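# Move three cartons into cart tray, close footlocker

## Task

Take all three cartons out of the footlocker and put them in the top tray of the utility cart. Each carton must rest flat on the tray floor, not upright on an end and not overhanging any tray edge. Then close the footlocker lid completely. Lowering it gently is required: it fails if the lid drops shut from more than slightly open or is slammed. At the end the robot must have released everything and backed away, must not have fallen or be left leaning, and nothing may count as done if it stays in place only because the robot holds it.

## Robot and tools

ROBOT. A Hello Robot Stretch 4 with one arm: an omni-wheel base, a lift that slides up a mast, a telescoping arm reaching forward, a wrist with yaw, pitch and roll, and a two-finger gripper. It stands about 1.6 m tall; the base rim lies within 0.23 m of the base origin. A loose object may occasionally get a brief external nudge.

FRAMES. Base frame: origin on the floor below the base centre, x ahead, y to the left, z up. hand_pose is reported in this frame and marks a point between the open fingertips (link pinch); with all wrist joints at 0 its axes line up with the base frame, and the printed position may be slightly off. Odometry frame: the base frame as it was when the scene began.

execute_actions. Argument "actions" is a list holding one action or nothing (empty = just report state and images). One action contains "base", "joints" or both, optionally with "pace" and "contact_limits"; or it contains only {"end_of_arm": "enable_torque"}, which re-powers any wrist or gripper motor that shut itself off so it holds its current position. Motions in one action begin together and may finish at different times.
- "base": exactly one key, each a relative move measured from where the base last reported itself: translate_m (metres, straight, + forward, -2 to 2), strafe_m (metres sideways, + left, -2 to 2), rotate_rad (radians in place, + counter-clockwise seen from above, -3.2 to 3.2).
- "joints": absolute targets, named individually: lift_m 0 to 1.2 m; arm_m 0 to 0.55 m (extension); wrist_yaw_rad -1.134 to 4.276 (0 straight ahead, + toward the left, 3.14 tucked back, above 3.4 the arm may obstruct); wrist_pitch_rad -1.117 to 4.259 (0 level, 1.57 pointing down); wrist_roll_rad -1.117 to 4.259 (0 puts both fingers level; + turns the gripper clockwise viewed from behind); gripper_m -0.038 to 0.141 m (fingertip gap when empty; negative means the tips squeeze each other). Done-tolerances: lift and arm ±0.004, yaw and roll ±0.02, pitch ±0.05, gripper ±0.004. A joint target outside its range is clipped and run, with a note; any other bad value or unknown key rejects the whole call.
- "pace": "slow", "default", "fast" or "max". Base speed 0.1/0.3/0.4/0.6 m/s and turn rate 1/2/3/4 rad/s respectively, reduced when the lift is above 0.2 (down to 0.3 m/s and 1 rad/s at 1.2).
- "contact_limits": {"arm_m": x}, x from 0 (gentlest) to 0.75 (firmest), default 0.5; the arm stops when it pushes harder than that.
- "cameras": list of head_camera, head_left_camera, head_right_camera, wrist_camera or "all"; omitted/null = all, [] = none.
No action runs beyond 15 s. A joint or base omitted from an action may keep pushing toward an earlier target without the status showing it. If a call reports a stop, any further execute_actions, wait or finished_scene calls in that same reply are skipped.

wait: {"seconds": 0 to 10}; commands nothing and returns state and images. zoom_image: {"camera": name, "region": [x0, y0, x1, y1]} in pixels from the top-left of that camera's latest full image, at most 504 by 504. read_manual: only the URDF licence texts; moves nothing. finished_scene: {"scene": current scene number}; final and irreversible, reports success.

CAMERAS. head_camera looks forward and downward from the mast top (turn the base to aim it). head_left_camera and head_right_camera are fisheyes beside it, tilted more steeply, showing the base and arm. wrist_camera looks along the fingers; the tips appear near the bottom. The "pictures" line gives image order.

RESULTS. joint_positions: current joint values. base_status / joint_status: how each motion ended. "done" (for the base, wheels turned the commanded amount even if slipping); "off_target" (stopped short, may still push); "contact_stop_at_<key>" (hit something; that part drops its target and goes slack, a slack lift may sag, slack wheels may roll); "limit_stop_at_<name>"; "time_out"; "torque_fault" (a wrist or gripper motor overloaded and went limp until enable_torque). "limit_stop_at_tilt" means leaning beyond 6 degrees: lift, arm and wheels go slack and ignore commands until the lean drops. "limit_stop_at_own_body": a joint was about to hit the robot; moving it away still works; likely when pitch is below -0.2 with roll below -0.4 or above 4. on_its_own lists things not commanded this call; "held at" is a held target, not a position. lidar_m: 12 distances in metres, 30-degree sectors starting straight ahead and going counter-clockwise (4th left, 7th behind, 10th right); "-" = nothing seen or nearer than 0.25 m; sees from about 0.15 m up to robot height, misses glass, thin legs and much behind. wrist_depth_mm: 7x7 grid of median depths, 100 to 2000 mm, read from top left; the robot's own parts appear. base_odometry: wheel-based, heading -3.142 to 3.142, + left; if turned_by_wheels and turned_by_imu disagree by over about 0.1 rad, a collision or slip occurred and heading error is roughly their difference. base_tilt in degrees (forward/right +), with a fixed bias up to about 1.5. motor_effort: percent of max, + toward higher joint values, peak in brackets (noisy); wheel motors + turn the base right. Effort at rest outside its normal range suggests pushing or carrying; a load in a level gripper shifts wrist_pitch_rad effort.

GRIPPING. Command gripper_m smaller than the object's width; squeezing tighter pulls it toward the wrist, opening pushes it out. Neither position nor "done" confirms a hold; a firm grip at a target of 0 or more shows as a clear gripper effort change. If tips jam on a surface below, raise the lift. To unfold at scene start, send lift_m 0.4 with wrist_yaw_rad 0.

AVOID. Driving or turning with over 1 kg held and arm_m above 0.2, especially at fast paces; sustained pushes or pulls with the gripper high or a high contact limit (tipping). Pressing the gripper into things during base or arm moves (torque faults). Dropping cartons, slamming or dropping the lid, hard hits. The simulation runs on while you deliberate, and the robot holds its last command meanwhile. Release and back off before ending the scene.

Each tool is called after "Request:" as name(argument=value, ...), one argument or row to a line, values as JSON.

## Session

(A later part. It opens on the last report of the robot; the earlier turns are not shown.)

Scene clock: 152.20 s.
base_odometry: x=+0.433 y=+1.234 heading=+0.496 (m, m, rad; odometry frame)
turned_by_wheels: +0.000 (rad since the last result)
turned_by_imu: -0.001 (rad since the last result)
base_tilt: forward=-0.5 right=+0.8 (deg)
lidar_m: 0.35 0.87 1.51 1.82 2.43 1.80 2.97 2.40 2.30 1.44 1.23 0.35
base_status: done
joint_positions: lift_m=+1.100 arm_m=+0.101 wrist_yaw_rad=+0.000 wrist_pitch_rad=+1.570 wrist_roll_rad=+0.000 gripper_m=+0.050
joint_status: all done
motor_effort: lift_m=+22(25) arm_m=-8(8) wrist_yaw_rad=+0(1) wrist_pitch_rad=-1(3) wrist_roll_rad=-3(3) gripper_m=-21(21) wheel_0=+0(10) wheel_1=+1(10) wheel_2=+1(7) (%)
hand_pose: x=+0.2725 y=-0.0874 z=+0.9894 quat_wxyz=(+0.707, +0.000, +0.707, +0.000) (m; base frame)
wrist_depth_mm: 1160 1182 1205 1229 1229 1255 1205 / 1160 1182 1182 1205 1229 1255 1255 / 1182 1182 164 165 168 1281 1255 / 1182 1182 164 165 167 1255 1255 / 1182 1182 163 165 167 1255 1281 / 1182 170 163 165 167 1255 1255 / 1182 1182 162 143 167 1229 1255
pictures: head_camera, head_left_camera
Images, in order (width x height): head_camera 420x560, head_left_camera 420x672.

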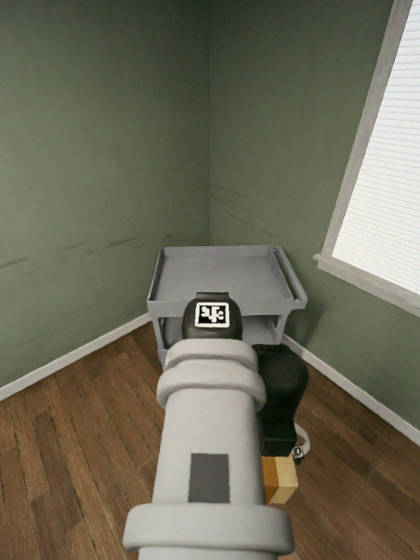

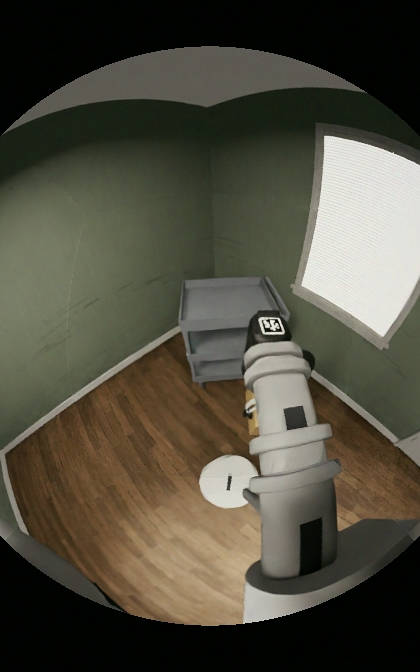

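Request:
execute_actions(
  actions=[
    {"base":{"strafe_m":0.24},"pace":"fast"},
  ],
  cameras=[],
)

Request:
execute_actions(
  actions=[
    {"base":{"translate_m":0.58},"joints":{"arm_m":0.3},"pace":"fast"},
  ],
  cameras=["head_camera","head_left_camera","wrist_camera"],
)

Scene clock: 157.90 s.
base_odometry: x=+0.318 y=+1.445 heading=+0.496 (m, m, rad; odometry frame)
turned_by_wheels: +0.000 (rad since the last result)
turned_by_imu: -0.002 (rad since the last result)
base_tilt: forward=-0.6 right=+0.7 (deg)
lidar_m: 0.33 1.33 1.35 1.66 2.23 1.66 1.93 2.59 2.59 1.63 1.40 0.38
base_status: done
joint_positions: lift_m=+1.100 arm_m=+0.101 wrist_yaw_rad=+0.000 wrist_pitch_rad=+1.570 wrist_roll_rad=+0.000 gripper_m=+0.050
joint_status: not commanded
motor_effort: lift_m=+22(22) arm_m=-8(8) wrist_yaw_rad=+1(2) wrist_pitch_rad=-1(3) wrist_roll_rad=-2(3) gripper_m=-21(22) wheel_0=+0(9) wheel_1=+0(8) wheel_2=+1(2) (%)
hand_pose: x=+0.2725 y=-0.0874 z=+0.9894 quat_wxyz=(+0.707, +0.000, +0.707, +0.000) (m; base frame)
wrist_depth_mm: 1182 1182 1205 1229 1229 1255 1255 / 1182 1182 1205 1229 1229 1229 1255 / 1160 1182 164 165 168 1255 1281 / 1160 1205 163 165 167 1255 1255 / 1182 1182 163 165 167 1255 1255 / 1182 170 163 165 167 1255 1281 / 1182 1182 163 143 167 1229 1255
pictures: none
No camera images: the call's "cameras" was empty. Leave "cameras" out to get every camera's image.

Scene clock: 161.13 s.
base_odometry: x=+0.828 y=+1.721 heading=+0.496 (m, m, rad; odometry frame)
turned_by_wheels: +0.000 (rad since the last result)
turned_by_imu: -0.002 (rad since the last result)
base_tilt: forward=-0.4 right=+0.8 (deg)
lidar_m: 0.25 0.92 0.91 1.14 2.15 2.18 2.40 3.01 1.98 1.16 0.39 0.28
base_status: done
joint_positions: lift_m=+1.100 arm_m=+0.299 wrist_yaw_rad=+0.000 wrist_pitch_rad=+1.570 wrist_roll_rad=+0.000 gripper_m=+0.050
joint_status: all done
motor_effort: lift_m=+22(22) arm_m=+8(8) wrist_yaw_rad=+1(2) wrist_pitch_rad=+0(0) wrist_roll_rad=-2(3) gripper_m=-20(19) wheel_0=-1(6) wheel_1=+1(5) wheel_2=+0(4) (%)
hand_pose: x=+0.4697 y=-0.0874 z=+0.9894 quat_wxyz=(+0.707, +0.000, +0.707, +0.000) (m; base frame)
wrist_depth_mm: 809 410 413 415 424 430 433 / 931 1025 410 415 421 427 433 / 1138 1182 163 165 167 427 433 / 1182 1182 163 165 167 427 433 / 1182 1182 163 165 167 430 436 / 1182 170 163 165 167 430 433 / 1182 1182 163 143 167 427 436
pictures: head_camera, head_left_camera, wrist_camera
Images, in order (width x height): head_camera 420x560, head_left_camera 420x672, wrist_camera 616x392.

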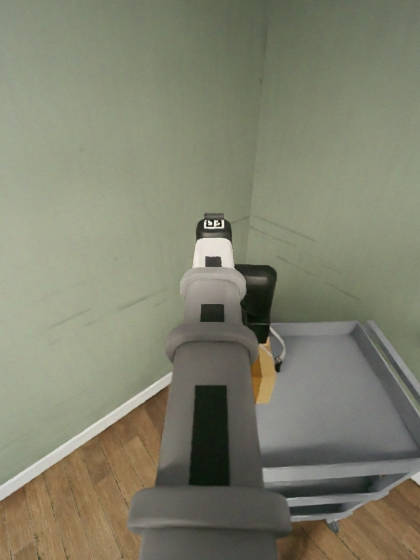

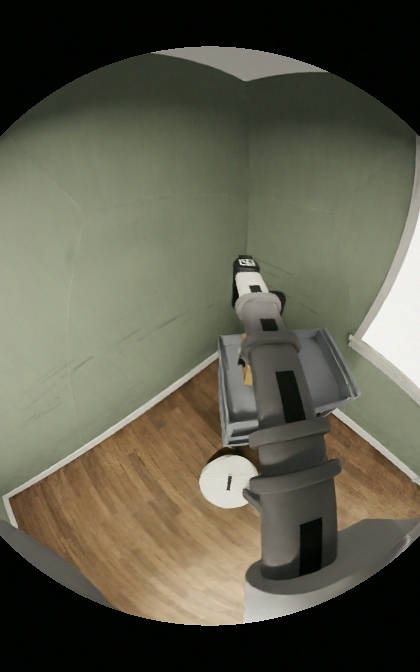

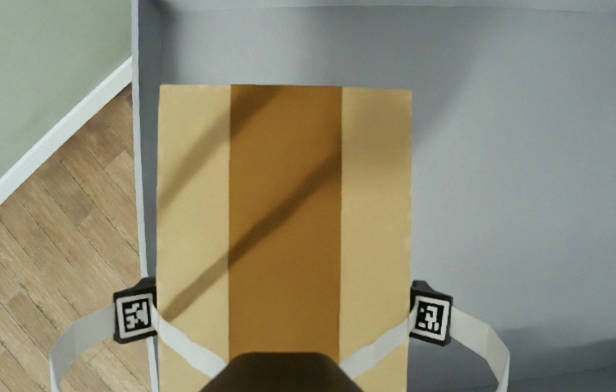

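Request:
execute_actions(
  actions=[
    {"base":{"strafe_m":0.03},"joints":{"arm_m":0.345,"lift_m":1.0}},
  ],
  cameras=["wrist_camera"],
)

Scene clock: 166.20 s.
base_odometry: x=+0.814 y=+1.748 heading=+0.496 (m, m, rad; odometry frame)
turned_by_wheels: +0.000 (rad since the last result)
turned_by_imu: -0.002 (rad since the last result)
base_tilt: forward=-0.5 right=+0.7 (deg)
lidar_m: 0.25 0.87 0.90 1.09 2.08 2.18 2.39 3.03 2.06 1.18 0.40 0.27
base_status: done
joint_positions: lift_m=+1.000 arm_m=+0.344 wrist_yaw_rad=+0.000 wrist_pitch_rad=+1.570 wrist_roll_rad=+0.000 gripper_m=+0.050
joint_status: all done
motor_effort: lift_m=+13(20) arm_m=+8(10) wrist_yaw_rad=+2(2) wrist_pitch_rad=+0(2) wrist_roll_rad=-1(2) gripper_m=-21(19) wheel_0=+0(7) wheel_1=+0(7) wheel_2=-1(1) (%)
hand_pose: x=+0.5147 y=-0.0874 z=+0.8901 quat_wxyz=(+0.707, +0.000, +0.707, +0.000) (m; base frame)
wrist_depth_mm: 741 312 314 319 322 325 329 / 854 309 314 317 322 325 327 / 1025 278 163 165 168 325 329 / 1078 252 163 165 167 325 330 / 1078 267 163 165 167 327 330 / 1098 170 163 165 167 327 330 / 1078 273 163 143 167 325 330
pictures: wrist_camera
Images, in order (width x height): wrist_camera 616x392.

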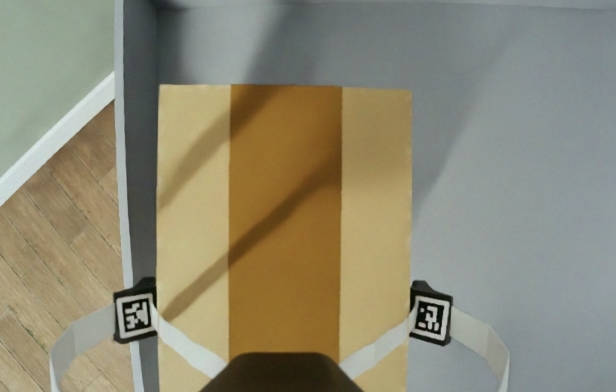

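Request:
execute_actions(
  actions=[
    {"joints":{"lift_m":0.972},"pace":"slow"},
  ],
  cameras=[],
)

Request:
execute_actions(
  actions=[
    {"joints":{"gripper_m":0.128}},
  ],
  cameras=["wrist_camera"],
)

Scene clock: 170.10 s.
base_odometry: x=+0.814 y=+1.748 heading=+0.496 (m, m, rad; odometry frame)
turned_by_wheels: +0.000 (rad since the last result)
turned_by_imu: -0.002 (rad since the last result)
base_tilt: forward=-0.5 right=+0.6 (deg)
lidar_m: 0.25 0.89 0.90 1.11 2.08 2.15 2.37 3.05 2.04 1.20 0.39 0.27
base_status: not commanded
joint_positions: lift_m=+0.972 arm_m=+0.344 wrist_yaw_rad=+0.000 wrist_pitch_rad=+1.570 wrist_roll_rad=+0.000 gripper_m=+0.050
joint_status: all done
motor_effort: lift_m=+13(13) arm_m=+8(8) wrist_yaw_rad=+1(1) wrist_pitch_rad=-1(0) wrist_roll_rad=-1(2) gripper_m=-22(21) wheel_0=+0(0) wheel_1=+0(0) wheel_2=-1(1) (%)
hand_pose: x=+0.5147 y=-0.0874 z=+0.8621 quat_wxyz=(+0.707, +0.000, +0.707, +0.000) (m; base frame)
wrist_depth_mm: 750 257 287 290 293 297 300 / 854 256 286 289 293 297 300 / 1042 254 163 165 167 298 300 / 1060 232 163 165 168 297 300 / 1042 226 163 165 167 297 300 / 1042 170 163 165 167 298 301 / 1060 249 163 143 167 298 301
pictures: none
No camera images: the call's "cameras" was empty. Leave "cameras" out to get every camera's image.

Scene clock: 171.80 s.
base_odometry: x=+0.814 y=+1.748 heading=+0.496 (m, m, rad; odometry frame)
turned_by_wheels: +0.000 (rad since the last result)
turned_by_imu: -0.001 (rad since the last result)
base_tilt: forward=-0.4 right=+0.6 (deg)
lidar_m: 0.25 0.91 0.88 1.09 2.11 2.16 2.33 3.03 2.00 1.20 0.39 0.29
base_status: not commanded
joint_positions: lift_m=+0.972 arm_m=+0.344 wrist_yaw_rad=+0.000 wrist_pitch_rad=+1.570 wrist_roll_rad=+0.000 gripper_m=+0.128
joint_status: all done
motor_effort: lift_m=+13(13) arm_m=+8(8) wrist_yaw_rad=+2(4) wrist_pitch_rad=+2(9) wrist_roll_rad=-1(2) gripper_m=-1(23) wheel_0=+0(0) wheel_1=+1(1) wheel_2=-1(1) (%)
hand_pose: x=+0.5147 y=-0.0874 z=+0.8621 quat_wxyz=(+0.707, +0.000, +0.707, +0.000) (m; base frame)
wrist_depth_mm: 741 283 289 293 296 300 303 / 854 282 289 291 296 300 301 / 1025 256 172 174 177 300 303 / 1060 252 173 174 176 300 303 / 1060 229 172 174 177 300 303 / 1060 185 172 174 177 300 304 / 1060 230 172 142 177 300 304
pictures: wrist_camera
Images, in order (width x height): wrist_camera 616x392.

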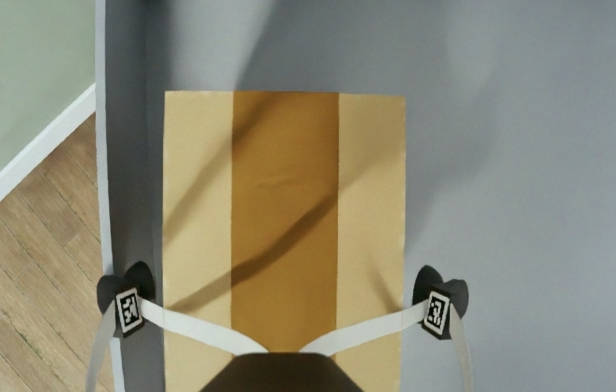

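Request:
execute_actions(
  actions=[
    {"joints":{"lift_m":1.12},"pace":"fast"},
  ],
  cameras=[],
)

Request:
execute_actions(
  actions=[
    {"joints":{"arm_m":0.05},"base":{"translate_m":-0.35},"pace":"max"},
  ],
  cameras=["head_camera"],
)

Request:
execute_actions(
  actions=[
    {"joints":{"lift_m":0.62},"base":{"rotate_rad":2.825},"pace":"max"},
  ],
  cameras=[],
)

Request:
execute_actions(
  actions=[
    {"base":{"translate_m":1.55},"pace":"max"},
  ],
  cameras=[],
)

Request:
execute_actions(
  actions=[
    {"base":{"rotate_rad":-0.525},"pace":"fast"},
  ],
  cameras=["head_camera","head_left_camera"],
)

Scene clock: 181.93 s.
base_odometry: x=+0.814 y=+1.748 heading=+0.496 (m, m, rad; odometry frame)
turned_by_wheels: +0.000 (rad since the last result)
turned_by_imu: -0.002 (rad since the last result)
base_tilt: forward=-0.4 right=+0.7 (deg)
lidar_m: 0.25 0.89 0.89 1.11 2.11 2.18 2.37 3.03 2.02 1.18 0.39 0.25
base_status: not commanded
joint_positions: lift_m=+1.120 arm_m=+0.344 wrist_yaw_rad=+0.000 wrist_pitch_rad=+1.570 wrist_roll_rad=+0.000 gripper_m=+0.128
joint_status: all done
motor_effort: lift_m=+22(24) arm_m=+8(8) wrist_yaw_rad=+1(2) wrist_pitch_rad=+2(1) wrist_roll_rad=+0(1) gripper_m=-1(3) wheel_0=+0(0) wheel_1=+1(1) wheel_2=-1(1) (%)
hand_pose: x=+0.5148 y=-0.0874 z=+1.0094 quat_wxyz=(+0.707, +0.000, +0.707, +0.000) (m; base frame)
wrist_depth_mm: 750 904 389 413 421 424 410 / 866 1060 433 439 442 449 455 / 1060 1205 433 322 445 452 452 / 1182 1229 370 320 445 449 455 / 1205 1205 319 320 442 449 452 / 1182 200 319 320 200 449 459 / 1182 1205 430 137 445 452 452
pictures: none
No camera images: the call's "cameras" was empty. Leave "cameras" out to get every camera's image.

Scene clock: 184.50 s.
base_odometry: x=+0.506 y=+1.581 heading=+0.496 (m, m, rad; odometry frame)
turned_by_wheels: +0.000 (rad since the last result)
turned_by_imu: -0.001 (rad since the last result)
base_tilt: forward=-0.5 right=+0.8 (deg)
lidar_m: 0.58 1.16 1.16 1.43 2.38 1.86 2.10 2.78 2.40 1.49 0.92 0.64
base_status: done
joint_positions: lift_m=+1.120 arm_m=+0.051 wrist_yaw_rad=+0.000 wrist_pitch_rad=+1.570 wrist_roll_rad=+0.000 gripper_m=+0.128
joint_status: all done
motor_effort: lift_m=+22(23) arm_m=-7(8) wrist_yaw_rad=+2(1) wrist_pitch_rad=+0(1) wrist_roll_rad=-2(2) gripper_m=+1(2) wheel_0=+0(5) wheel_1=+1(5) wheel_2=-2(9) (%)
hand_pose: x=+0.2224 y=-0.0874 z=+1.0094 quat_wxyz=(+0.707, +0.000, +0.707, +0.000) (m; base frame)
wrist_depth_mm: 1205 1205 1229 1078 1098 1098 1281 / 1182 1205 1229 1255 1255 1255 1308 / 1205 1205 1229 1229 1255 1281 1308 / 1205 1229 1229 1229 1229 1255 1281 / 1205 1205 1008 1042 1229 1281 1255 / 1205 200 1008 1025 200 1255 1281 / 1182 1205 1205 137 1255 1255 1281
pictures: head_camera
Images, in order (width x height): head_camera 420x560.

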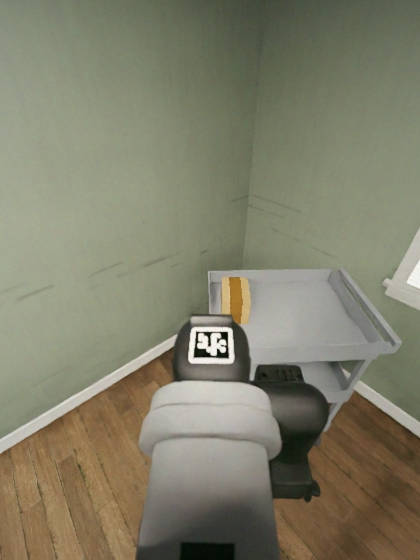

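Scene clock: 188.07 s.
base_odometry: x=+0.506 y=+1.581 heading=-2.962 (m, m, rad; odometry frame)
turned_by_wheels: +2.825 (rad since the last result)
turned_by_imu: +2.828 (rad since the last result)
base_tilt: forward=-0.5 right=+0.6 (deg)
lidar_m: 1.85 3.40 2.76 1.91 1.34 0.76 0.60 0.57 1.16 1.21 1.65 2.38
base_status: done
joint_positions: lift_m=+0.620 arm_m=+0.051 wrist_yaw_rad=+0.000 wrist_pitch_rad=+1.570 wrist_roll_rad=+0.000 gripper_m=+0.128
joint_status: all done
motor_effort: lift_m=+15(19) arm_m=-8(8) wrist_yaw_rad=+1(2) wrist_pitch_rad=+2(1) wrist_roll_rad=-1(2) gripper_m=-1(2) wheel_0=-2(5) wheel_1=+1(6) wheel_2=-1(2) (%)
hand_pose: x=+0.2225 y=-0.0874 z=+0.5100 quat_wxyz=(+0.707, +0.000, +0.707, +0.000) (m; base frame)
wrist_depth_mm: 707 715 723 732 750 759 759 / 707 715 723 741 741 741 759 / 715 723 732 732 741 750 759 / 715 723 723 732 741 750 759 / 707 715 530 732 741 759 759 / 707 200 517 521 200 759 768 / 715 508 512 137 741 759 768
pictures: none
No camera images: the call's "cameras" was empty. Leave "cameras" out to get every camera's image.

Scene clock: 192.90 s.
base_odometry: x=-1.019 y=+1.305 heading=-2.962 (m, m, rad; odometry frame)
turned_by_wheels: +0.000 (rad since the last result)
turned_by_imu: -0.002 (rad since the last result)
base_tilt: forward=-0.4 right=+0.6 (deg)
lidar_m: 0.44 0.56 2.74 2.17 2.76 2.63 2.14 2.02 1.95 1.53 0.42 0.40
base_status: done
joint_positions: lift_m=+0.620 arm_m=+0.051 wrist_yaw_rad=+0.000 wrist_pitch_rad=+1.570 wrist_roll_rad=+0.000 gripper_m=+0.128
joint_status: not commanded
motor_effort: lift_m=+15(15) arm_m=-7(8) wrist_yaw_rad=+1(0) wrist_pitch_rad=+1(0) wrist_roll_rad=-1(1) gripper_m=+2(3) wheel_0=+0(7) wheel_1=-2(7) wheel_2=+1(11) (%)
hand_pose: x=+0.2225 y=-0.0874 z=+0.5100 quat_wxyz=(+0.707, +0.000, +0.707, +0.000) (m; base frame)
wrist_depth_mm: 707 715 455 707 715 609 477 / 707 715 723 488 647 609 466 / 715 723 723 732 521 455 759 / 715 723 732 732 741 750 768 / 715 715 535 732 741 750 759 / 715 200 512 521 200 759 759 / 715 508 512 137 741 750 759
pictures: none
No camera images: the call's "cameras" was empty. Leave "cameras" out to get every camera's image.

Scene clock: 194.07 s.
base_odometry: x=-1.019 y=+1.305 heading=+2.796 (m, m, rad; odometry frame)
turned_by_wheels: -0.525 (rad since the last result)
turned_by_imu: -0.526 (rad since the last result)
base_tilt: forward=-0.4 right=+0.6 (deg)
lidar_m: 0.39 0.39 0.56 2.77 2.21 2.75 2.67 2.14 2.04 1.93 1.53 0.43
base_status: done
joint_positions: lift_m=+0.620 arm_m=+0.051 wrist_yaw_rad=+0.000 wrist_pitch_rad=+1.570 wrist_roll_rad=+0.000 gripper_m=+0.128
joint_status: not commanded
motor_effort: lift_m=+14(15) arm_m=-8(8) wrist_yaw_rad=+1(0) wrist_pitch_rad=+0(1) wrist_roll_rad=-1(1) gripper_m=-1(0) wheel_0=+1(4) wheel_1=-2(7) wheel_2=-1(9) (%)
hand_pose: x=+0.2225 y=-0.0874 z=+0.5100 quat_wxyz=(+0.707, +0.000, +0.707, +0.000) (m; base frame)
wrist_depth_mm: 691 699 699 621 741 759 759 / 442 466 480 554 750 750 759 / 707 715 732 732 741 759 768 / 715 723 723 732 741 750 759 / 707 715 539 732 741 750 759 / 707 200 517 521 200 750 768 / 715 508 517 137 750 750 759
pictures: head_camera, head_left_camera
Images, in order (width x height): head_camera 420x560, head_left_camera 420x672.

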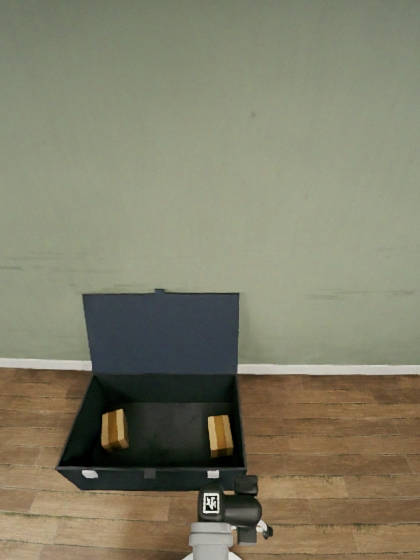

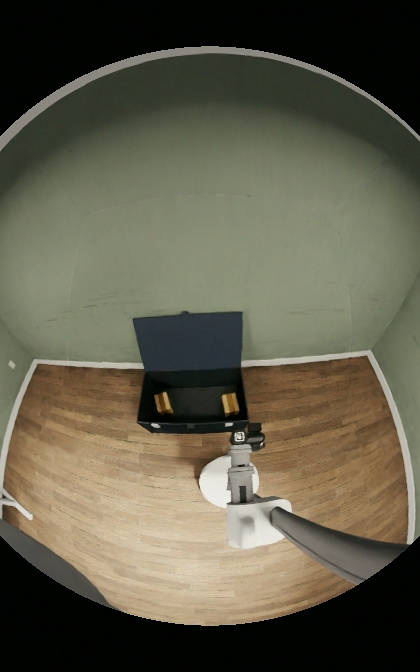

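Request:
execute_actions(
  actions=[
    {"base":{"strafe_m":0.05},"joints":{"arm_m":0.3},"pace":"fast"},
  ],
  cameras=[],
)

Request:
execute_actions(
  actions=[
    {"base":{"translate_m":0.09},"joints":{"arm_m":0.39,"lift_m":0.52,"gripper_m":0.141},"pace":"fast"},
  ],
  cameras=["wrist_camera"],
)

Scene clock: 198.27 s.
base_odometry: x=-1.036 y=+1.258 heading=+2.796 (m, m, rad; odometry frame)
turned_by_wheels: +0.000 (rad since the last result)
turned_by_imu: -0.002 (rad since the last result)
base_tilt: forward=-0.4 right=+0.7 (deg)
lidar_m: 0.40 0.40 0.58 2.72 2.13 2.76 2.66 2.17 2.08 1.97 1.51 0.42
base_status: done
joint_positions: lift_m=+0.620 arm_m=+0.299 wrist_yaw_rad=+0.000 wrist_pitch_rad=+1.570 wrist_roll_rad=+0.000 gripper_m=+0.128
joint_status: all done
motor_effort: lift_m=+15(15) arm_m=+8(7) wrist_yaw_rad=+0(1) wrist_pitch_rad=+0(0) wrist_roll_rad=-1(0) gripper_m=+1(1) wheel_0=+0(9) wheel_1=+0(9) wheel_2=+0(4) (%)
hand_pose: x=+0.4698 y=-0.0874 z=+0.5100 quat_wxyz=(+0.707, +0.000, +0.707, +0.000) (m; base frame)
wrist_depth_mm: 691 691 707 715 741 750 750 / 683 691 699 591 741 750 768 / 691 691 699 591 741 750 759 / 683 699 707 715 741 759 759 / 676 668 654 627 741 759 759 / 707 200 394 732 200 750 759 / 715 723 723 137 741 759 768
pictures: none
No camera images: the call's "cameras" was empty. Leave "cameras" out to get every camera's image.

Scene clock: 199.57 s.
base_odometry: x=-1.121 y=+1.288 heading=+2.796 (m, m, rad; odometry frame)
turned_by_wheels: +0.000 (rad since the last result)
turned_by_imu: +0.000 (rad since the last result)
base_tilt: forward=-0.3 right=+0.8 (deg)
lidar_m: 0.29 0.31 0.43 2.71 2.17 2.78 2.77 2.26 2.07 1.96 1.41 0.33
base_status: done
joint_positions: lift_m=+0.520 arm_m=+0.389 wrist_yaw_rad=+0.000 wrist_pitch_rad=+1.570 wrist_roll_rad=+0.000 gripper_m=+0.141
joint_status: all done
motor_effort: lift_m=+13(14) arm_m=+8(8) wrist_yaw_rad=+0(2) wrist_pitch_rad=+1(1) wrist_roll_rad=-1(2) gripper_m=+1(3) wheel_0=+0(5) wheel_1=+0(3) wheel_2=+1(6) (%)
hand_pose: x=+0.5598 y=-0.0874 z=+0.4101 quat_wxyz=(+0.707, +0.000, +0.707, +0.000) (m; base frame)
wrist_depth_mm: 338 343 355 364 384 654 654 / 477 500 521 539 397 647 654 / 591 597 603 609 402 647 654 / 591 597 603 496 413 647 654 / 591 597 603 496 415 654 654 / 591 197 603 496 215 647 661 / 591 597 609 141 427 654 661
pictures: wrist_camera
Images, in order (width x height): wrist_camera 616x392.

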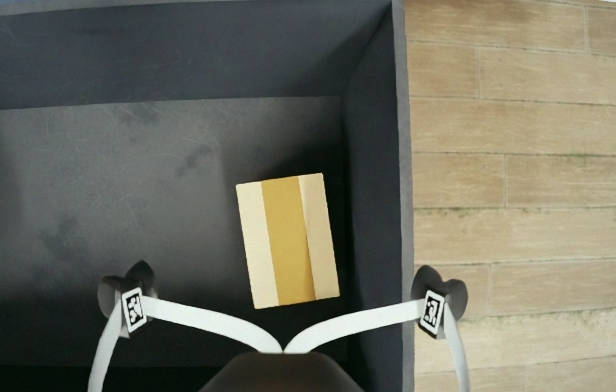

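Request:
execute_actions(
  actions=[
    {"base":{"strafe_m":-0.005},"joints":{"arm_m":0.361,"lift_m":0.40,"wrist_roll_rad":-0.147},"pace":"fast"},
  ],
  cameras=["wrist_camera"],
)

Scene clock: 206.67 s.
base_odometry: x=-1.119 y=+1.293 heading=+2.796 (m, m, rad; odometry frame)
turned_by_wheels: +0.001 (rad since the last result)
turned_by_imu: +0.002 (rad since the last result)
base_tilt: forward=-0.5 right=+0.7 (deg)
lidar_m: 0.31 0.32 0.46 2.73 2.18 2.77 2.78 2.22 2.08 1.97 1.38 0.33
base_status: done
joint_positions: lift_m=+0.447 arm_m=+0.362 wrist_yaw_rad=-0.004 wrist_pitch_rad=+1.575 wrist_roll_rad=-0.143 gripper_m=+0.141
joint_status: lift_m contact_stop (moved -0.073 of -0.120); the others done
on_its_own: lift_m is slack since a contact_stop (your +0.400 is given up)
motor_effort: lift_m=+9(12) arm_m=+0(8) wrist_yaw_rad=+12(14) wrist_pitch_rad=-13(15) wrist_roll_rad=-6(9) gripper_m=-1(2) wheel_0=+7(9) wheel_1=+2(6) wheel_2=+2(5) (%)
hand_pose: x=+0.5314 y=-0.0874 z=+0.3372 quat_wxyz=(+0.704, -0.049, +0.707, +0.049) (m; base frame)
wrist_depth_mm: 492 462 439 415 357 585 591 / 525 535 535 544 377 585 591 / 525 535 539 544 357 585 591 / 521 535 535 430 334 580 591 / 521 530 535 427 317 585 591 / 525 197 539 530 250 580 591 / 480 504 530 140 281 585 591
pictures: wrist_camera
Images, in order (width x height): wrist_camera 616x392.

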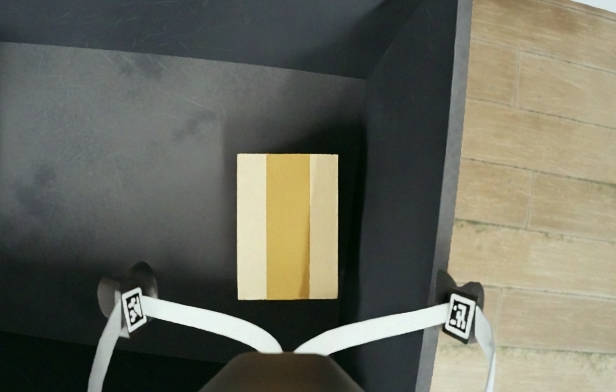

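Request:
execute_actions(
  actions=[
    {"joints":{"lift_m":0.49,"gripper_m":0.128}},
  ],
  cameras=["wrist_camera"],
)

Scene clock: 211.20 s.
base_odometry: x=-1.119 y=+1.293 heading=+2.796 (m, m, rad; odometry frame)
turned_by_wheels: -0.001 (rad since the last result)
turned_by_imu: -0.002 (rad since the last result)
base_tilt: forward=-0.5 right=+0.7 (deg)
lidar_m: 0.31 0.33 0.43 2.73 2.18 2.79 2.74 2.23 2.08 1.95 1.40 0.31
base_status: not commanded
joint_positions: lift_m=+0.490 arm_m=+0.362 wrist_yaw_rad=+0.000 wrist_pitch_rad=+1.571 wrist_roll_rad=-0.144 gripper_m=+0.128
joint_status: all done
motor_effort: lift_m=+23(23) arm_m=+0(0) wrist_yaw_rad=+2(6) wrist_pitch_rad=-1(4) wrist_roll_rad=-2(3) gripper_m=-1(0) wheel_0=+0(4) wheel_1=+1(2) wheel_2=+1(2) (%)
hand_pose: x=+0.5331 y=-0.0874 z=+0.3793 quat_wxyz=(+0.705, -0.051, +0.705, +0.051) (m; base frame)
wrist_depth_mm: 508 473 452 424 364 615 621 / 559 564 574 580 387 615 621 / 564 569 574 580 362 615 621 / 564 569 574 466 342 621 621 / 559 569 574 466 359 615 627 / 564 200 574 574 200 621 621 / 469 492 521 137 355 621 627
pictures: wrist_camera
Images, in order (width x height): wrist_camera 616x392.

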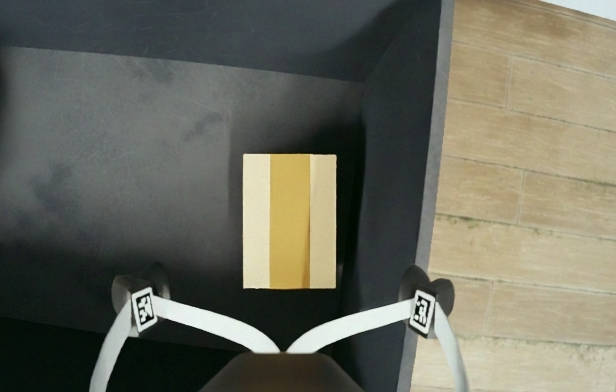

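Request:
execute_actions(
  actions=[
    {"joints":{"arm_m":0.407,"gripper_m":0.13}},
  ],
  cameras=[],
)

Request:
execute_actions(
  actions=[
    {"joints":{"lift_m":0.43},"pace":"slow"},
  ],
  cameras=["wrist_camera"],
)

Scene clock: 225.20 s.
base_odometry: x=-1.119 y=+1.293 heading=+2.796 (m, m, rad; odometry frame)
turned_by_wheels: +0.000 (rad since the last result)
turned_by_imu: -0.002 (rad since the last result)
base_tilt: forward=-0.6 right=+0.7 (deg)
lidar_m: 0.31 0.31 0.43 2.72 2.16 2.80 2.77 2.24 2.08 1.97 1.41 0.34
base_status: not commanded
joint_positions: lift_m=+0.490 arm_m=+0.406 wrist_yaw_rad=+0.000 wrist_pitch_rad=+1.570 wrist_roll_rad=-0.144 gripper_m=+0.130
joint_status: all done
motor_effort: lift_m=+23(23) arm_m=+8(8) wrist_yaw_rad=+2(3) wrist_pitch_rad=-1(2) wrist_roll_rad=-2(3) gripper_m=-1(3) wheel_0=+0(0) wheel_1=+1(1) wheel_2=+1(1) (%)
hand_pose: x=+0.5766 y=-0.0874 z=+0.3793 quat_wxyz=(+0.705, -0.051, +0.705, +0.051) (m; base frame)
wrist_depth_mm: 384 357 340 322 294 615 621 / 559 559 521 477 370 621 621 / 559 564 574 580 357 615 627 / 564 569 574 580 342 621 627 / 564 569 574 462 357 615 621 / 564 198 459 462 200 621 621 / 554 564 574 138 349 621 627
pictures: none
No camera images: the call's "cameras" was empty. Leave "cameras" out to get every camera's image.

Scene clock: 226.50 s.
base_odometry: x=-1.119 y=+1.293 heading=+2.797 (m, m, rad; odometry frame)
turned_by_wheels: +0.001 (rad since the last result)
turned_by_imu: +0.004 (rad since the last result)
base_tilt: forward=-0.5 right=+0.6 (deg)
lidar_m: 0.30 0.34 0.44 2.73 2.17 2.79 2.75 2.24 2.06 1.98 1.37 0.32
base_status: not commanded
joint_positions: lift_m=+0.442 arm_m=+0.406 wrist_yaw_rad=-0.003 wrist_pitch_rad=+1.574 wrist_roll_rad=-0.144 gripper_m=+0.130
joint_status: lift_m contact_stop (moved -0.047 of -0.060)
on_its_own: lift_m is slack since a contact_stop (your +0.430 is given up)
motor_effort: lift_m=+15(22) arm_m=+8(8) wrist_yaw_rad=+8(16) wrist_pitch_rad=-11(20) wrist_roll_rad=-5(7) gripper_m=+0(0) wheel_0=+6(8) wheel_1=+3(4) wheel_2=+3(4) (%)
hand_pose: x=+0.5755 y=-0.0874 z=+0.3322 quat_wxyz=(+0.704, -0.050, +0.706, +0.050) (m; base frame)
wrist_depth_mm: 384 355 340 319 293 574 580 / 521 525 512 466 366 569 580 / 521 525 535 535 375 574 580 / 521 525 530 421 351 574 580 / 521 525 530 418 330 569 580 / 521 197 418 418 202 574 580 / 517 525 530 142 291 574 580
pictures: wrist_camera
Images, in order (width x height): wrist_camera 616x392.

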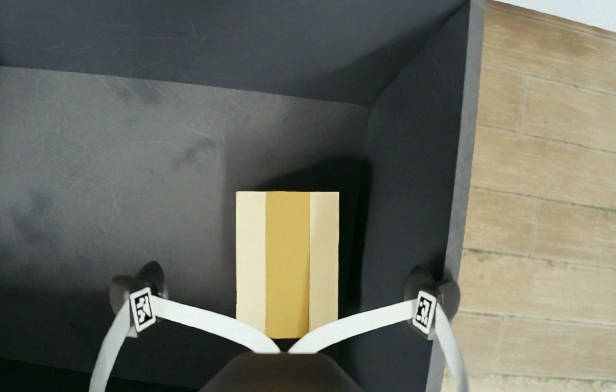

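Request:
execute_actions(
  actions=[
    {"joints":{"lift_m":0.46},"base":{"strafe_m":0.015}},
  ],
  cameras=[],
)

Request:
execute_actions(
  actions=[
    {"joints":{"lift_m":0.30,"arm_m":0.385}},
  ],
  cameras=["wrist_camera"],
)

Scene clock: 234.67 s.
base_odometry: x=-1.124 y=+1.279 heading=+2.797 (m, m, rad; odometry frame)
turned_by_wheels: +0.000 (rad since the last result)
turned_by_imu: -0.002 (rad since the last result)
base_tilt: forward=-0.3 right=+0.7 (deg)
lidar_m: 0.30 0.32 0.45 2.72 2.16 2.79 2.75 2.25 2.10 1.99 1.37 0.33
base_status: done
joint_positions: lift_m=+0.460 arm_m=+0.406 wrist_yaw_rad=+0.000 wrist_pitch_rad=+1.571 wrist_roll_rad=-0.144 gripper_m=+0.130
joint_status: all done
motor_effort: lift_m=+23(23) arm_m=+8(8) wrist_yaw_rad=+3(6) wrist_pitch_rad=-2(6) wrist_roll_rad=-3(5) gripper_m=-2(0) wheel_0=-1(5) wheel_1=+0(7) wheel_2=+0(3) (%)
hand_pose: x=+0.5765 y=-0.0874 z=+0.3493 quat_wxyz=(+0.705, -0.051, +0.705, +0.051) (m; base frame)
wrist_depth_mm: 389 359 342 324 300 277 591 / 535 539 521 469 397 297 591 / 535 539 549 549 430 283 591 / 535 539 544 433 407 591 591 / 535 544 544 433 379 585 591 / 535 197 539 433 200 585 597 / 535 539 544 138 334 591 597
pictures: none
No camera images: the call's "cameras" was empty. Leave "cameras" out to get every camera's image.

Scene clock: 236.40 s.
base_odometry: x=-1.124 y=+1.279 heading=+2.797 (m, m, rad; odometry frame)
turned_by_wheels: +0.000 (rad since the last result)
turned_by_imu: -0.001 (rad since the last result)
base_tilt: forward=-0.5 right=+0.6 (deg)
lidar_m: 0.31 0.32 0.45 2.71 2.17 2.78 2.75 2.25 2.07 1.99 1.36 0.34
base_status: not commanded
joint_positions: lift_m=+0.300 arm_m=+0.386 wrist_yaw_rad=+0.000 wrist_pitch_rad=+1.570 wrist_roll_rad=-0.144 gripper_m=+0.130
joint_status: all done
motor_effort: lift_m=+13(21) arm_m=-8(8) wrist_yaw_rad=+2(2) wrist_pitch_rad=-2(0) wrist_roll_rad=-2(2) gripper_m=+0(1) wheel_0=+0(1) wheel_1=+0(0) wheel_2=+1(1) (%)
hand_pose: x=+0.5574 y=-0.0874 z=+0.1901 quat_wxyz=(+0.705, -0.051, +0.705, +0.051) (m; base frame)
wrist_depth_mm: 377 382 384 366 336 239 - / 377 382 387 392 392 233 173 / 379 382 387 392 392 226 170 / 377 382 387 272 298 218 166 / 377 382 384 272 279 211 161 / 377 197 271 271 200 198 155 / 379 384 387 138 276 181 -
pictures: wrist_camera
Images, in order (width x height): wrist_camera 616x392.

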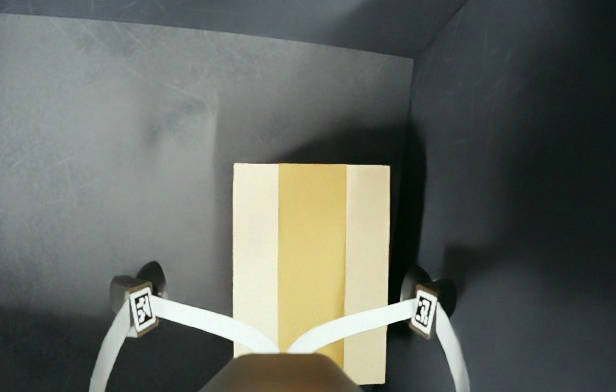

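Request:
execute_actions(
  actions=[
    {"base":{"strafe_m":-0.018},"joints":{"gripper_m":0.135},"pace":"slow"},
  ],
  cameras=["wrist_camera"],
)

Scene clock: 239.87 s.
base_odometry: x=-1.118 y=+1.295 heading=+2.797 (m, m, rad; odometry frame)
turned_by_wheels: +0.000 (rad since the last result)
turned_by_imu: -0.001 (rad since the last result)
base_tilt: forward=-0.4 right=+0.7 (deg)
lidar_m: 0.29 0.32 0.47 2.72 2.16 2.83 2.75 2.26 2.09 1.98 1.38 0.34
base_status: done
joint_positions: lift_m=+0.300 arm_m=+0.386 wrist_yaw_rad=+0.000 wrist_pitch_rad=+1.570 wrist_roll_rad=-0.144 gripper_m=+0.135
joint_status: all done
motor_effort: lift_m=+13(13) arm_m=-8(8) wrist_yaw_rad=+2(2) wrist_pitch_rad=-1(3) wrist_roll_rad=-2(2) gripper_m=+0(2) wheel_0=+1(4) wheel_1=+0(7) wheel_2=+1(2) (%)
hand_pose: x=+0.5574 y=-0.0874 z=+0.1901 quat_wxyz=(+0.705, -0.051, +0.705, +0.051) (m; base frame)
wrist_depth_mm: 377 382 384 368 329 202 - / 377 382 387 392 394 197 150 / 379 384 387 389 366 191 144 / 379 382 271 272 309 185 141 / 379 382 270 272 287 178 - / 379 208 272 272 200 171 - / 377 382 387 151 276 150 -
pictures: wrist_camera
Images, in order (width x height): wrist_camera 616x392.

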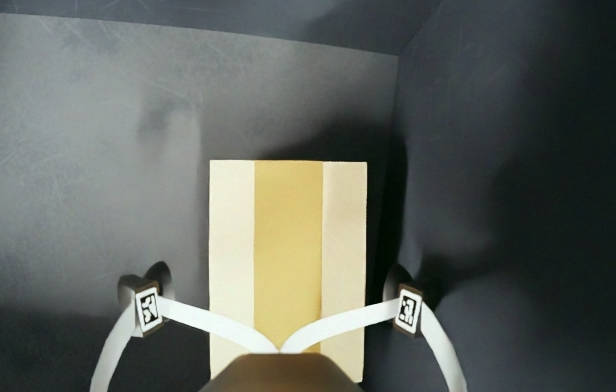

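Request:
execute_actions(
  actions=[
    {"joints":{"lift_m":0.25},"pace":"slow"},
  ],
  cameras=["wrist_camera"],
)

Scene clock: 243.10 s.
base_odometry: x=-1.118 y=+1.295 heading=+2.797 (m, m, rad; odometry frame)
turned_by_wheels: +0.000 (rad since the last result)
turned_by_imu: -0.001 (rad since the last result)
base_tilt: forward=-0.5 right=+0.8 (deg)
lidar_m: 0.29 0.32 0.44 2.72 2.18 2.80 2.75 2.23 2.10 1.98 1.40 0.33
base_status: not commanded
joint_positions: lift_m=+0.250 arm_m=+0.386 wrist_yaw_rad=+0.000 wrist_pitch_rad=+1.570 wrist_roll_rad=-0.144 gripper_m=+0.135
joint_status: all done
motor_effort: lift_m=+13(12) arm_m=-8(8) wrist_yaw_rad=+1(1) wrist_pitch_rad=+0(0) wrist_roll_rad=-1(3) gripper_m=+1(0) wheel_0=+2(2) wheel_1=+0(0) wheel_2=+1(1) (%)
hand_pose: x=+0.5574 y=-0.0874 z=+0.1401 quat_wxyz=(+0.705, -0.051, +0.705, +0.051) (m; base frame)
wrist_depth_mm: 330 332 336 342 329 202 - / 329 332 336 340 342 197 150 / 329 332 336 340 343 191 144 / 330 332 220 222 278 186 140 / 330 332 220 222 257 178 - / 330 208 220 222 202 171 - / 330 334 220 151 236 150 -
pictures: wrist_camera
Images, in order (width x height): wrist_camera 616x392.

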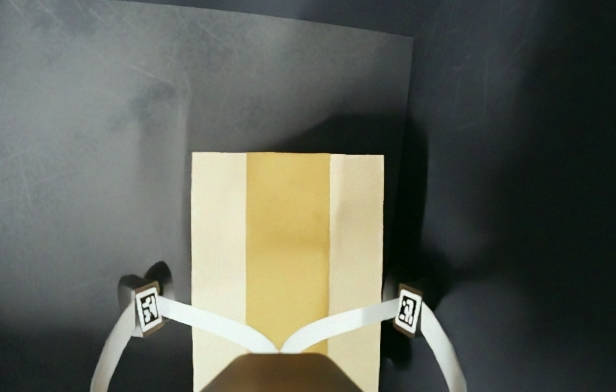

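Tip is at carton-top level and passing. Continue slowly.

Request:
execute_actions(
  actions=[
    {"joints":{"lift_m":0.21},"pace":"slow"},
  ],
  cameras=["wrist_camera"],
)

Request:
execute_actions(
  actions=[
    {"joints":{"gripper_m":0.05}},
  ],
  cameras=["wrist_camera"],
)

Scene clock: 245.57 s.
base_odometry: x=-1.118 y=+1.295 heading=+2.797 (m, m, rad; odometry frame)
turned_by_wheels: +0.000 (rad since the last result)
turned_by_imu: -0.001 (rad since the last result)
base_tilt: forward=-0.5 right=+0.6 (deg)
lidar_m: 0.30 0.32 0.45 2.71 2.18 2.84 2.77 2.25 2.07 1.97 1.36 0.33
base_status: not commanded
joint_positions: lift_m=+0.211 arm_m=+0.386 wrist_yaw_rad=+0.000 wrist_pitch_rad=+1.570 wrist_roll_rad=-0.144 gripper_m=+0.135
joint_status: all done
motor_effort: lift_m=+8(13) arm_m=-8(8) wrist_yaw_rad=+2(2) wrist_pitch_rad=-1(0) wrist_roll_rad=-4(2) gripper_m=+0(1) wheel_0=+1(1) wheel_1=+0(0) wheel_2=+1(1) (%)
hand_pose: x=+0.5574 y=-0.0874 z=+0.1005 quat_wxyz=(+0.705, -0.051, +0.705, +0.051) (m; base frame)
wrist_depth_mm: 293 297 301 304 307 202 - / 294 297 300 304 306 198 150 / 294 297 300 303 306 191 144 / 294 297 183 185 253 185 140 / 293 296 183 185 236 178 - / 294 189 183 185 187 169 - / 294 296 183 141 217 151 -
pictures: wrist_camera
Images, in order (width x height): wrist_camera 616x392.

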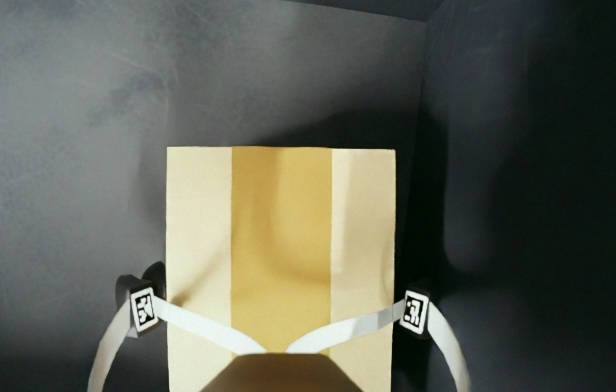

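Scene clock: 247.40 s.
base_odometry: x=-1.118 y=+1.296 heading=+2.797 (m, m, rad; odometry frame)
turned_by_wheels: +0.000 (rad since the last result)
turned_by_imu: -0.001 (rad since the last result)
base_tilt: forward=-0.4 right=+0.7 (deg)
lidar_m: 0.29 0.31 0.42 2.73 2.17 2.82 2.76 2.25 2.08 1.97 1.36 0.32
base_status: not commanded
joint_positions: lift_m=+0.210 arm_m=+0.386 wrist_yaw_rad=+0.000 wrist_pitch_rad=+1.570 wrist_roll_rad=-0.145 gripper_m=+0.050
joint_status: all done
motor_effort: lift_m=+14(14) arm_m=-8(8) wrist_yaw_rad=+2(2) wrist_pitch_rad=+1(1) wrist_roll_rad=+0(1) gripper_m=-21(21) wheel_0=+1(2) wheel_1=+0(0) wheel_2=+1(1) (%)
hand_pose: x=+0.5576 y=-0.0874 z=+0.1001 quat_wxyz=(+0.706, -0.051, +0.705, +0.051) (m; base frame)
wrist_depth_mm: 290 293 297 298 303 201 - / 290 293 296 300 303 196 - / 290 293 296 298 290 190 143 / 291 293 167 168 170 184 139 / 290 293 167 168 170 177 - / 290 172 167 168 171 162 - / 290 294 167 146 171 153 -
pictures: wrist_camera
Images, in order (width x height): wrist_camera 616x392.

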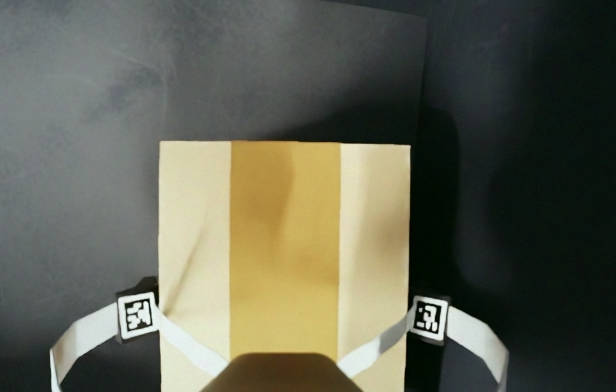

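Request:
execute_actions(
  actions=[
    {"base":{"strafe_m":0.03},"joints":{"lift_m":0.225},"pace":"slow"},
  ],
  cameras=[],
)

Request:
execute_actions(
  actions=[
    {"joints":{"lift_m":0.62,"wrist_roll_rad":-0.144}},
  ],
  cameras=["wrist_camera"],
)

Scene clock: 250.53 s.
base_odometry: x=-1.128 y=+1.267 heading=+2.797 (m, m, rad; odometry frame)
turned_by_wheels: +0.000 (rad since the last result)
turned_by_imu: -0.001 (rad since the last result)
base_tilt: forward=-0.4 right=+0.8 (deg)
lidar_m: 0.31 0.28 0.45 2.69 2.13 2.76 2.74 2.26 2.11 2.01 1.38 0.33
base_status: done
joint_positions: lift_m=+0.224 arm_m=+0.386 wrist_yaw_rad=+0.000 wrist_pitch_rad=+1.570 wrist_roll_rad=-0.145 gripper_m=+0.050
joint_status: all done
motor_effort: lift_m=+24(24) arm_m=-8(8) wrist_yaw_rad=+2(2) wrist_pitch_rad=+1(1) wrist_roll_rad=-2(2) gripper_m=-22(23) wheel_0=-1(5) wheel_1=+0(5) wheel_2=+0(4) (%)
hand_pose: x=+0.5576 y=-0.0874 z=+0.1142 quat_wxyz=(+0.706, -0.051, +0.705, +0.051) (m; base frame)
wrist_depth_mm: 303 306 310 314 317 264 - / 304 307 310 314 317 258 193 / 303 306 309 312 317 250 189 / 304 307 167 168 170 242 183 / 304 307 167 168 170 233 178 / 304 173 167 168 170 200 172 / 303 307 166 146 171 189 -
pictures: none
No camera images: the call's "cameras" was empty. Leave "cameras" out to get every camera's image.

Scene clock: 253.13 s.
base_odometry: x=-1.128 y=+1.267 heading=+2.797 (m, m, rad; odometry frame)
turned_by_wheels: +0.000 (rad since the last result)
turned_by_imu: -0.001 (rad since the last result)
base_tilt: forward=-0.4 right=+0.7 (deg)
lidar_m: 0.29 0.29 0.45 2.70 2.15 2.77 2.76 2.25 2.09 1.99 1.38 0.34
base_status: not commanded
joint_positions: lift_m=+0.620 arm_m=+0.386 wrist_yaw_rad=+0.000 wrist_pitch_rad=+1.570 wrist_roll_rad=-0.144 gripper_m=+0.050
joint_status: all done
motor_effort: lift_m=+24(24) arm_m=-8(8) wrist_yaw_rad=+1(2) wrist_pitch_rad=+0(1) wrist_roll_rad=+1(1) gripper_m=-22(22) wheel_0=-1(1) wheel_1=+0(0) wheel_2=+0(0) (%)
hand_pose: x=+0.5576 y=-0.0874 z=+0.5092 quat_wxyz=(+0.706, -0.051, +0.705, +0.051) (m; base frame)
wrist_depth_mm: 442 410 394 392 382 732 691 / 683 647 597 539 466 750 759 / 691 691 699 707 439 741 759 / 691 699 167 168 170 750 759 / 691 699 167 168 170 750 759 / 691 173 166 168 170 750 759 / 473 512 166 146 170 750 768
pictures: wrist_camera
Images, in order (width x height): wrist_camera 616x392.

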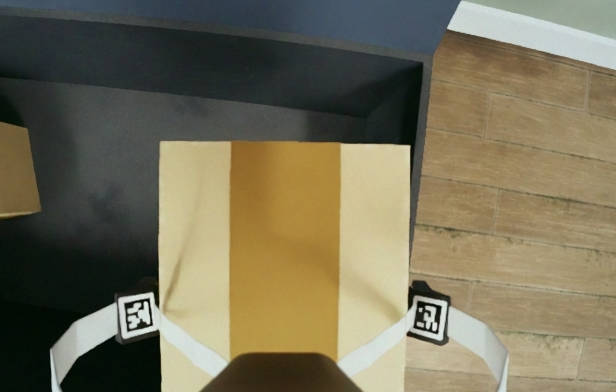

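Request:
execute_actions(
  actions=[
    {"joints":{"arm_m":0.1,"wrist_roll_rad":0},"base":{"rotate_rad":-2.736}},
  ],
  cameras=[],
)

Request:
execute_actions(
  actions=[
    {"base":{"translate_m":1.64},"pace":"max"},
  ],
  cameras=[],
)

Request:
execute_actions(
  actions=[
    {"base":{"rotate_rad":0.435},"joints":{"lift_m":1.1},"pace":"max"},
  ],
  cameras=["head_camera","head_left_camera"],
)

Scene clock: 259.93 s.
base_odometry: x=-1.128 y=+1.267 heading=+0.060 (m, m, rad; odometry frame)
turned_by_wheels: -2.736 (rad since the last result)
turned_by_imu: -2.744 (rad since the last result)
base_tilt: forward=-0.3 right=+0.7 (deg)
lidar_m: 2.24 2.18 2.01 1.55 0.33 0.30 0.29 0.44 2.71 2.17 2.57 2.73
base_status: done
joint_positions: lift_m=+0.620 arm_m=+0.101 wrist_yaw_rad=+0.000 wrist_pitch_rad=+1.570 wrist_roll_rad=+0.000 gripper_m=+0.050
joint_status: all done
motor_effort: lift_m=+23(24) arm_m=-8(10) wrist_yaw_rad=+1(1) wrist_pitch_rad=+1(1) wrist_roll_rad=-2(1) gripper_m=-22(21) wheel_0=-1(5) wheel_1=-1(8) wheel_2=-2(4) (%)
hand_pose: x=+0.2727 y=-0.0874 z=+0.5093 quat_wxyz=(+0.708, +0.000, +0.707, +0.000) (m; base frame)
wrist_depth_mm: 707 715 723 732 741 750 759 / 707 723 732 741 741 750 759 / 715 715 723 732 741 750 759 / 715 715 167 168 170 750 759 / 707 715 167 168 170 750 759 / 707 173 167 168 170 750 759 / 707 512 166 146 170 750 759
pictures: none
No camera images: the call's "cameras" was empty. Leave "cameras" out to get every camera's image.

Scene clock: 264.97 s.
base_odometry: x=+0.509 y=+1.366 heading=+0.060 (m, m, rad; odometry frame)
turned_by_wheels: +0.000 (rad since the last result)
turned_by_imu: -0.003 (rad since the last result)
base_tilt: forward=-0.4 right=+0.8 (deg)
lidar_m: 0.71 0.68 1.31 1.37 1.75 2.45 1.86 3.24 2.62 1.98 1.33 1.20
base_status: done
joint_positions: lift_m=+0.620 arm_m=+0.101 wrist_yaw_rad=+0.000 wrist_pitch_rad=+1.570 wrist_roll_rad=+0.000 gripper_m=+0.050
joint_status: not commanded
motor_effort: lift_m=+23(23) arm_m=-8(8) wrist_yaw_rad=+1(1) wrist_pitch_rad=+3(2) wrist_roll_rad=+0(1) gripper_m=-22(22) wheel_0=+0(7) wheel_1=+0(6) wheel_2=+0(12) (%)
hand_pose: x=+0.2725 y=-0.0874 z=+0.5093 quat_wxyz=(+0.707, +0.000, +0.707, +0.000) (m; base frame)
wrist_depth_mm: 707 715 723 732 741 750 759 / 707 723 723 732 741 750 759 / 715 715 723 732 741 750 759 / 707 723 167 168 170 750 759 / 707 715 167 168 170 759 768 / 707 173 167 168 170 750 759 / 707 508 166 146 170 750 759
pictures: none
No camera images: the call's "cameras" was empty. Leave "cameras" out to get every camera's image.

Scene clock: 266.73 s.
base_odometry: x=+0.509 y=+1.366 heading=+0.495 (m, m, rad; odometry frame)
turned_by_wheels: +0.435 (rad since the last result)
turned_by_imu: +0.435 (rad since the last result)
base_tilt: forward=-0.4 right=+0.6 (deg)
lidar_m: 0.68 1.32 1.33 1.64 2.43 1.84 3.03 2.61 2.25 1.40 1.21 0.72
base_status: done
joint_positions: lift_m=+1.100 arm_m=+0.101 wrist_yaw_rad=+0.000 wrist_pitch_rad=+1.570 wrist_roll_rad=+0.000 gripper_m=+0.050
joint_status: all done
motor_effort: lift_m=+22(26) arm_m=-8(8) wrist_yaw_rad=+1(1) wrist_pitch_rad=+0(1) wrist_roll_rad=-1(2) gripper_m=-22(22) wheel_0=+0(5) wheel_1=+0(6) wheel_2=+1(8) (%)
hand_pose: x=+0.2725 y=-0.0874 z=+0.9894 quat_wxyz=(+0.707, +0.000, +0.707, +0.000) (m; base frame)
wrist_depth_mm: 1182 1182 1060 1060 1078 1229 1182 / 1182 1182 1182 1205 1229 1255 1255 / 1160 1182 1205 1205 1229 1255 1255 / 1205 1182 167 168 170 1255 1255 / 1182 1182 167 168 171 1255 1255 / 1182 173 167 168 171 1255 1281 / 1182 1205 166 146 170 1229 1255
pictures: head_camera, head_left_camera
Images, in order (width x height): head_camera 420x560, head_left_camera 420x672.

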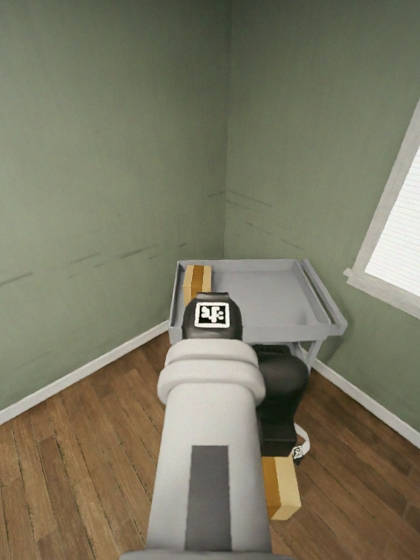

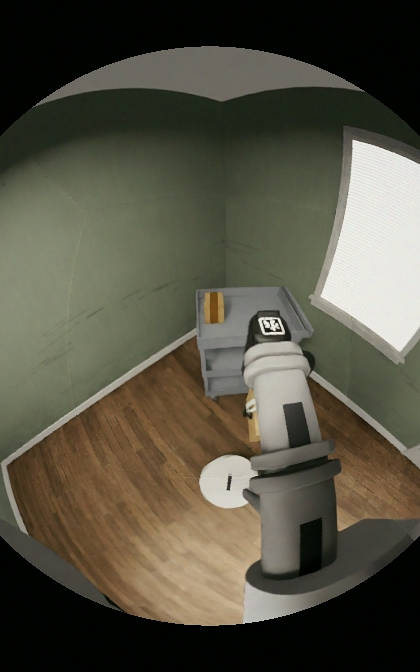

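Consistent. Forward.

Request:
execute_actions(
  actions=[
    {"base":{"translate_m":0.40},"joints":{"arm_m":0.40},"pace":"fast"},
  ],
  cameras=["wrist_camera","head_camera"],
)

Scene clock: 270.27 s.
base_odometry: x=+0.861 y=+1.557 heading=+0.495 (m, m, rad; odometry frame)
turned_by_wheels: +0.000 (rad since the last result)
turned_by_imu: -0.001 (rad since the last result)
base_tilt: forward=-0.4 right=+0.7 (deg)
lidar_m: 0.28 0.31 1.04 1.27 2.42 2.20 2.48 2.91 1.81 1.08 0.47 0.30
base_status: done
joint_positions: lift_m=+1.100 arm_m=+0.399 wrist_yaw_rad=+0.000 wrist_pitch_rad=+1.570 wrist_roll_rad=+0.000 gripper_m=+0.050
joint_status: all done
motor_effort: lift_m=+22(22) arm_m=+8(8) wrist_yaw_rad=+1(2) wrist_pitch_rad=-1(0) wrist_roll_rad=-2(1) gripper_m=-21(21) wheel_0=+0(4) wheel_1=-1(6) wheel_2=+2(14) (%)
hand_pose: x=+0.5698 y=-0.0874 z=+0.9894 quat_wxyz=(+0.707, +0.000, +0.707, +0.000) (m; base frame)
wrist_depth_mm: 357 379 377 394 399 402 399 / 392 407 413 418 424 427 430 / 392 407 413 415 421 427 430 / 290 293 167 168 170 427 433 / 290 291 167 168 170 427 433 / 289 173 167 168 170 427 433 / 290 296 166 146 170 427 436
pictures: head_camera, wrist_camera
Images, in order (width x height): head_camera 420x560, wrist_camera 616x392.

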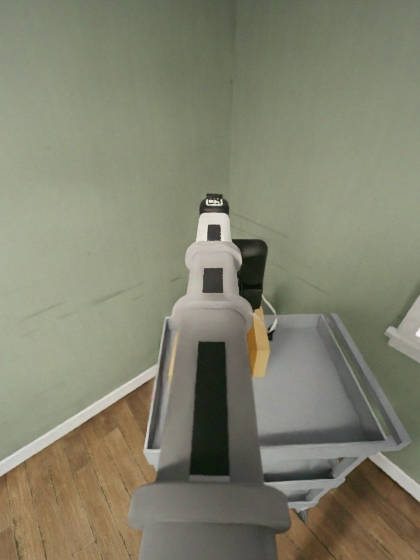

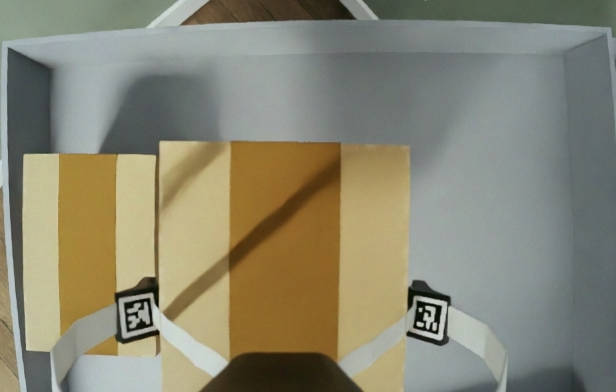

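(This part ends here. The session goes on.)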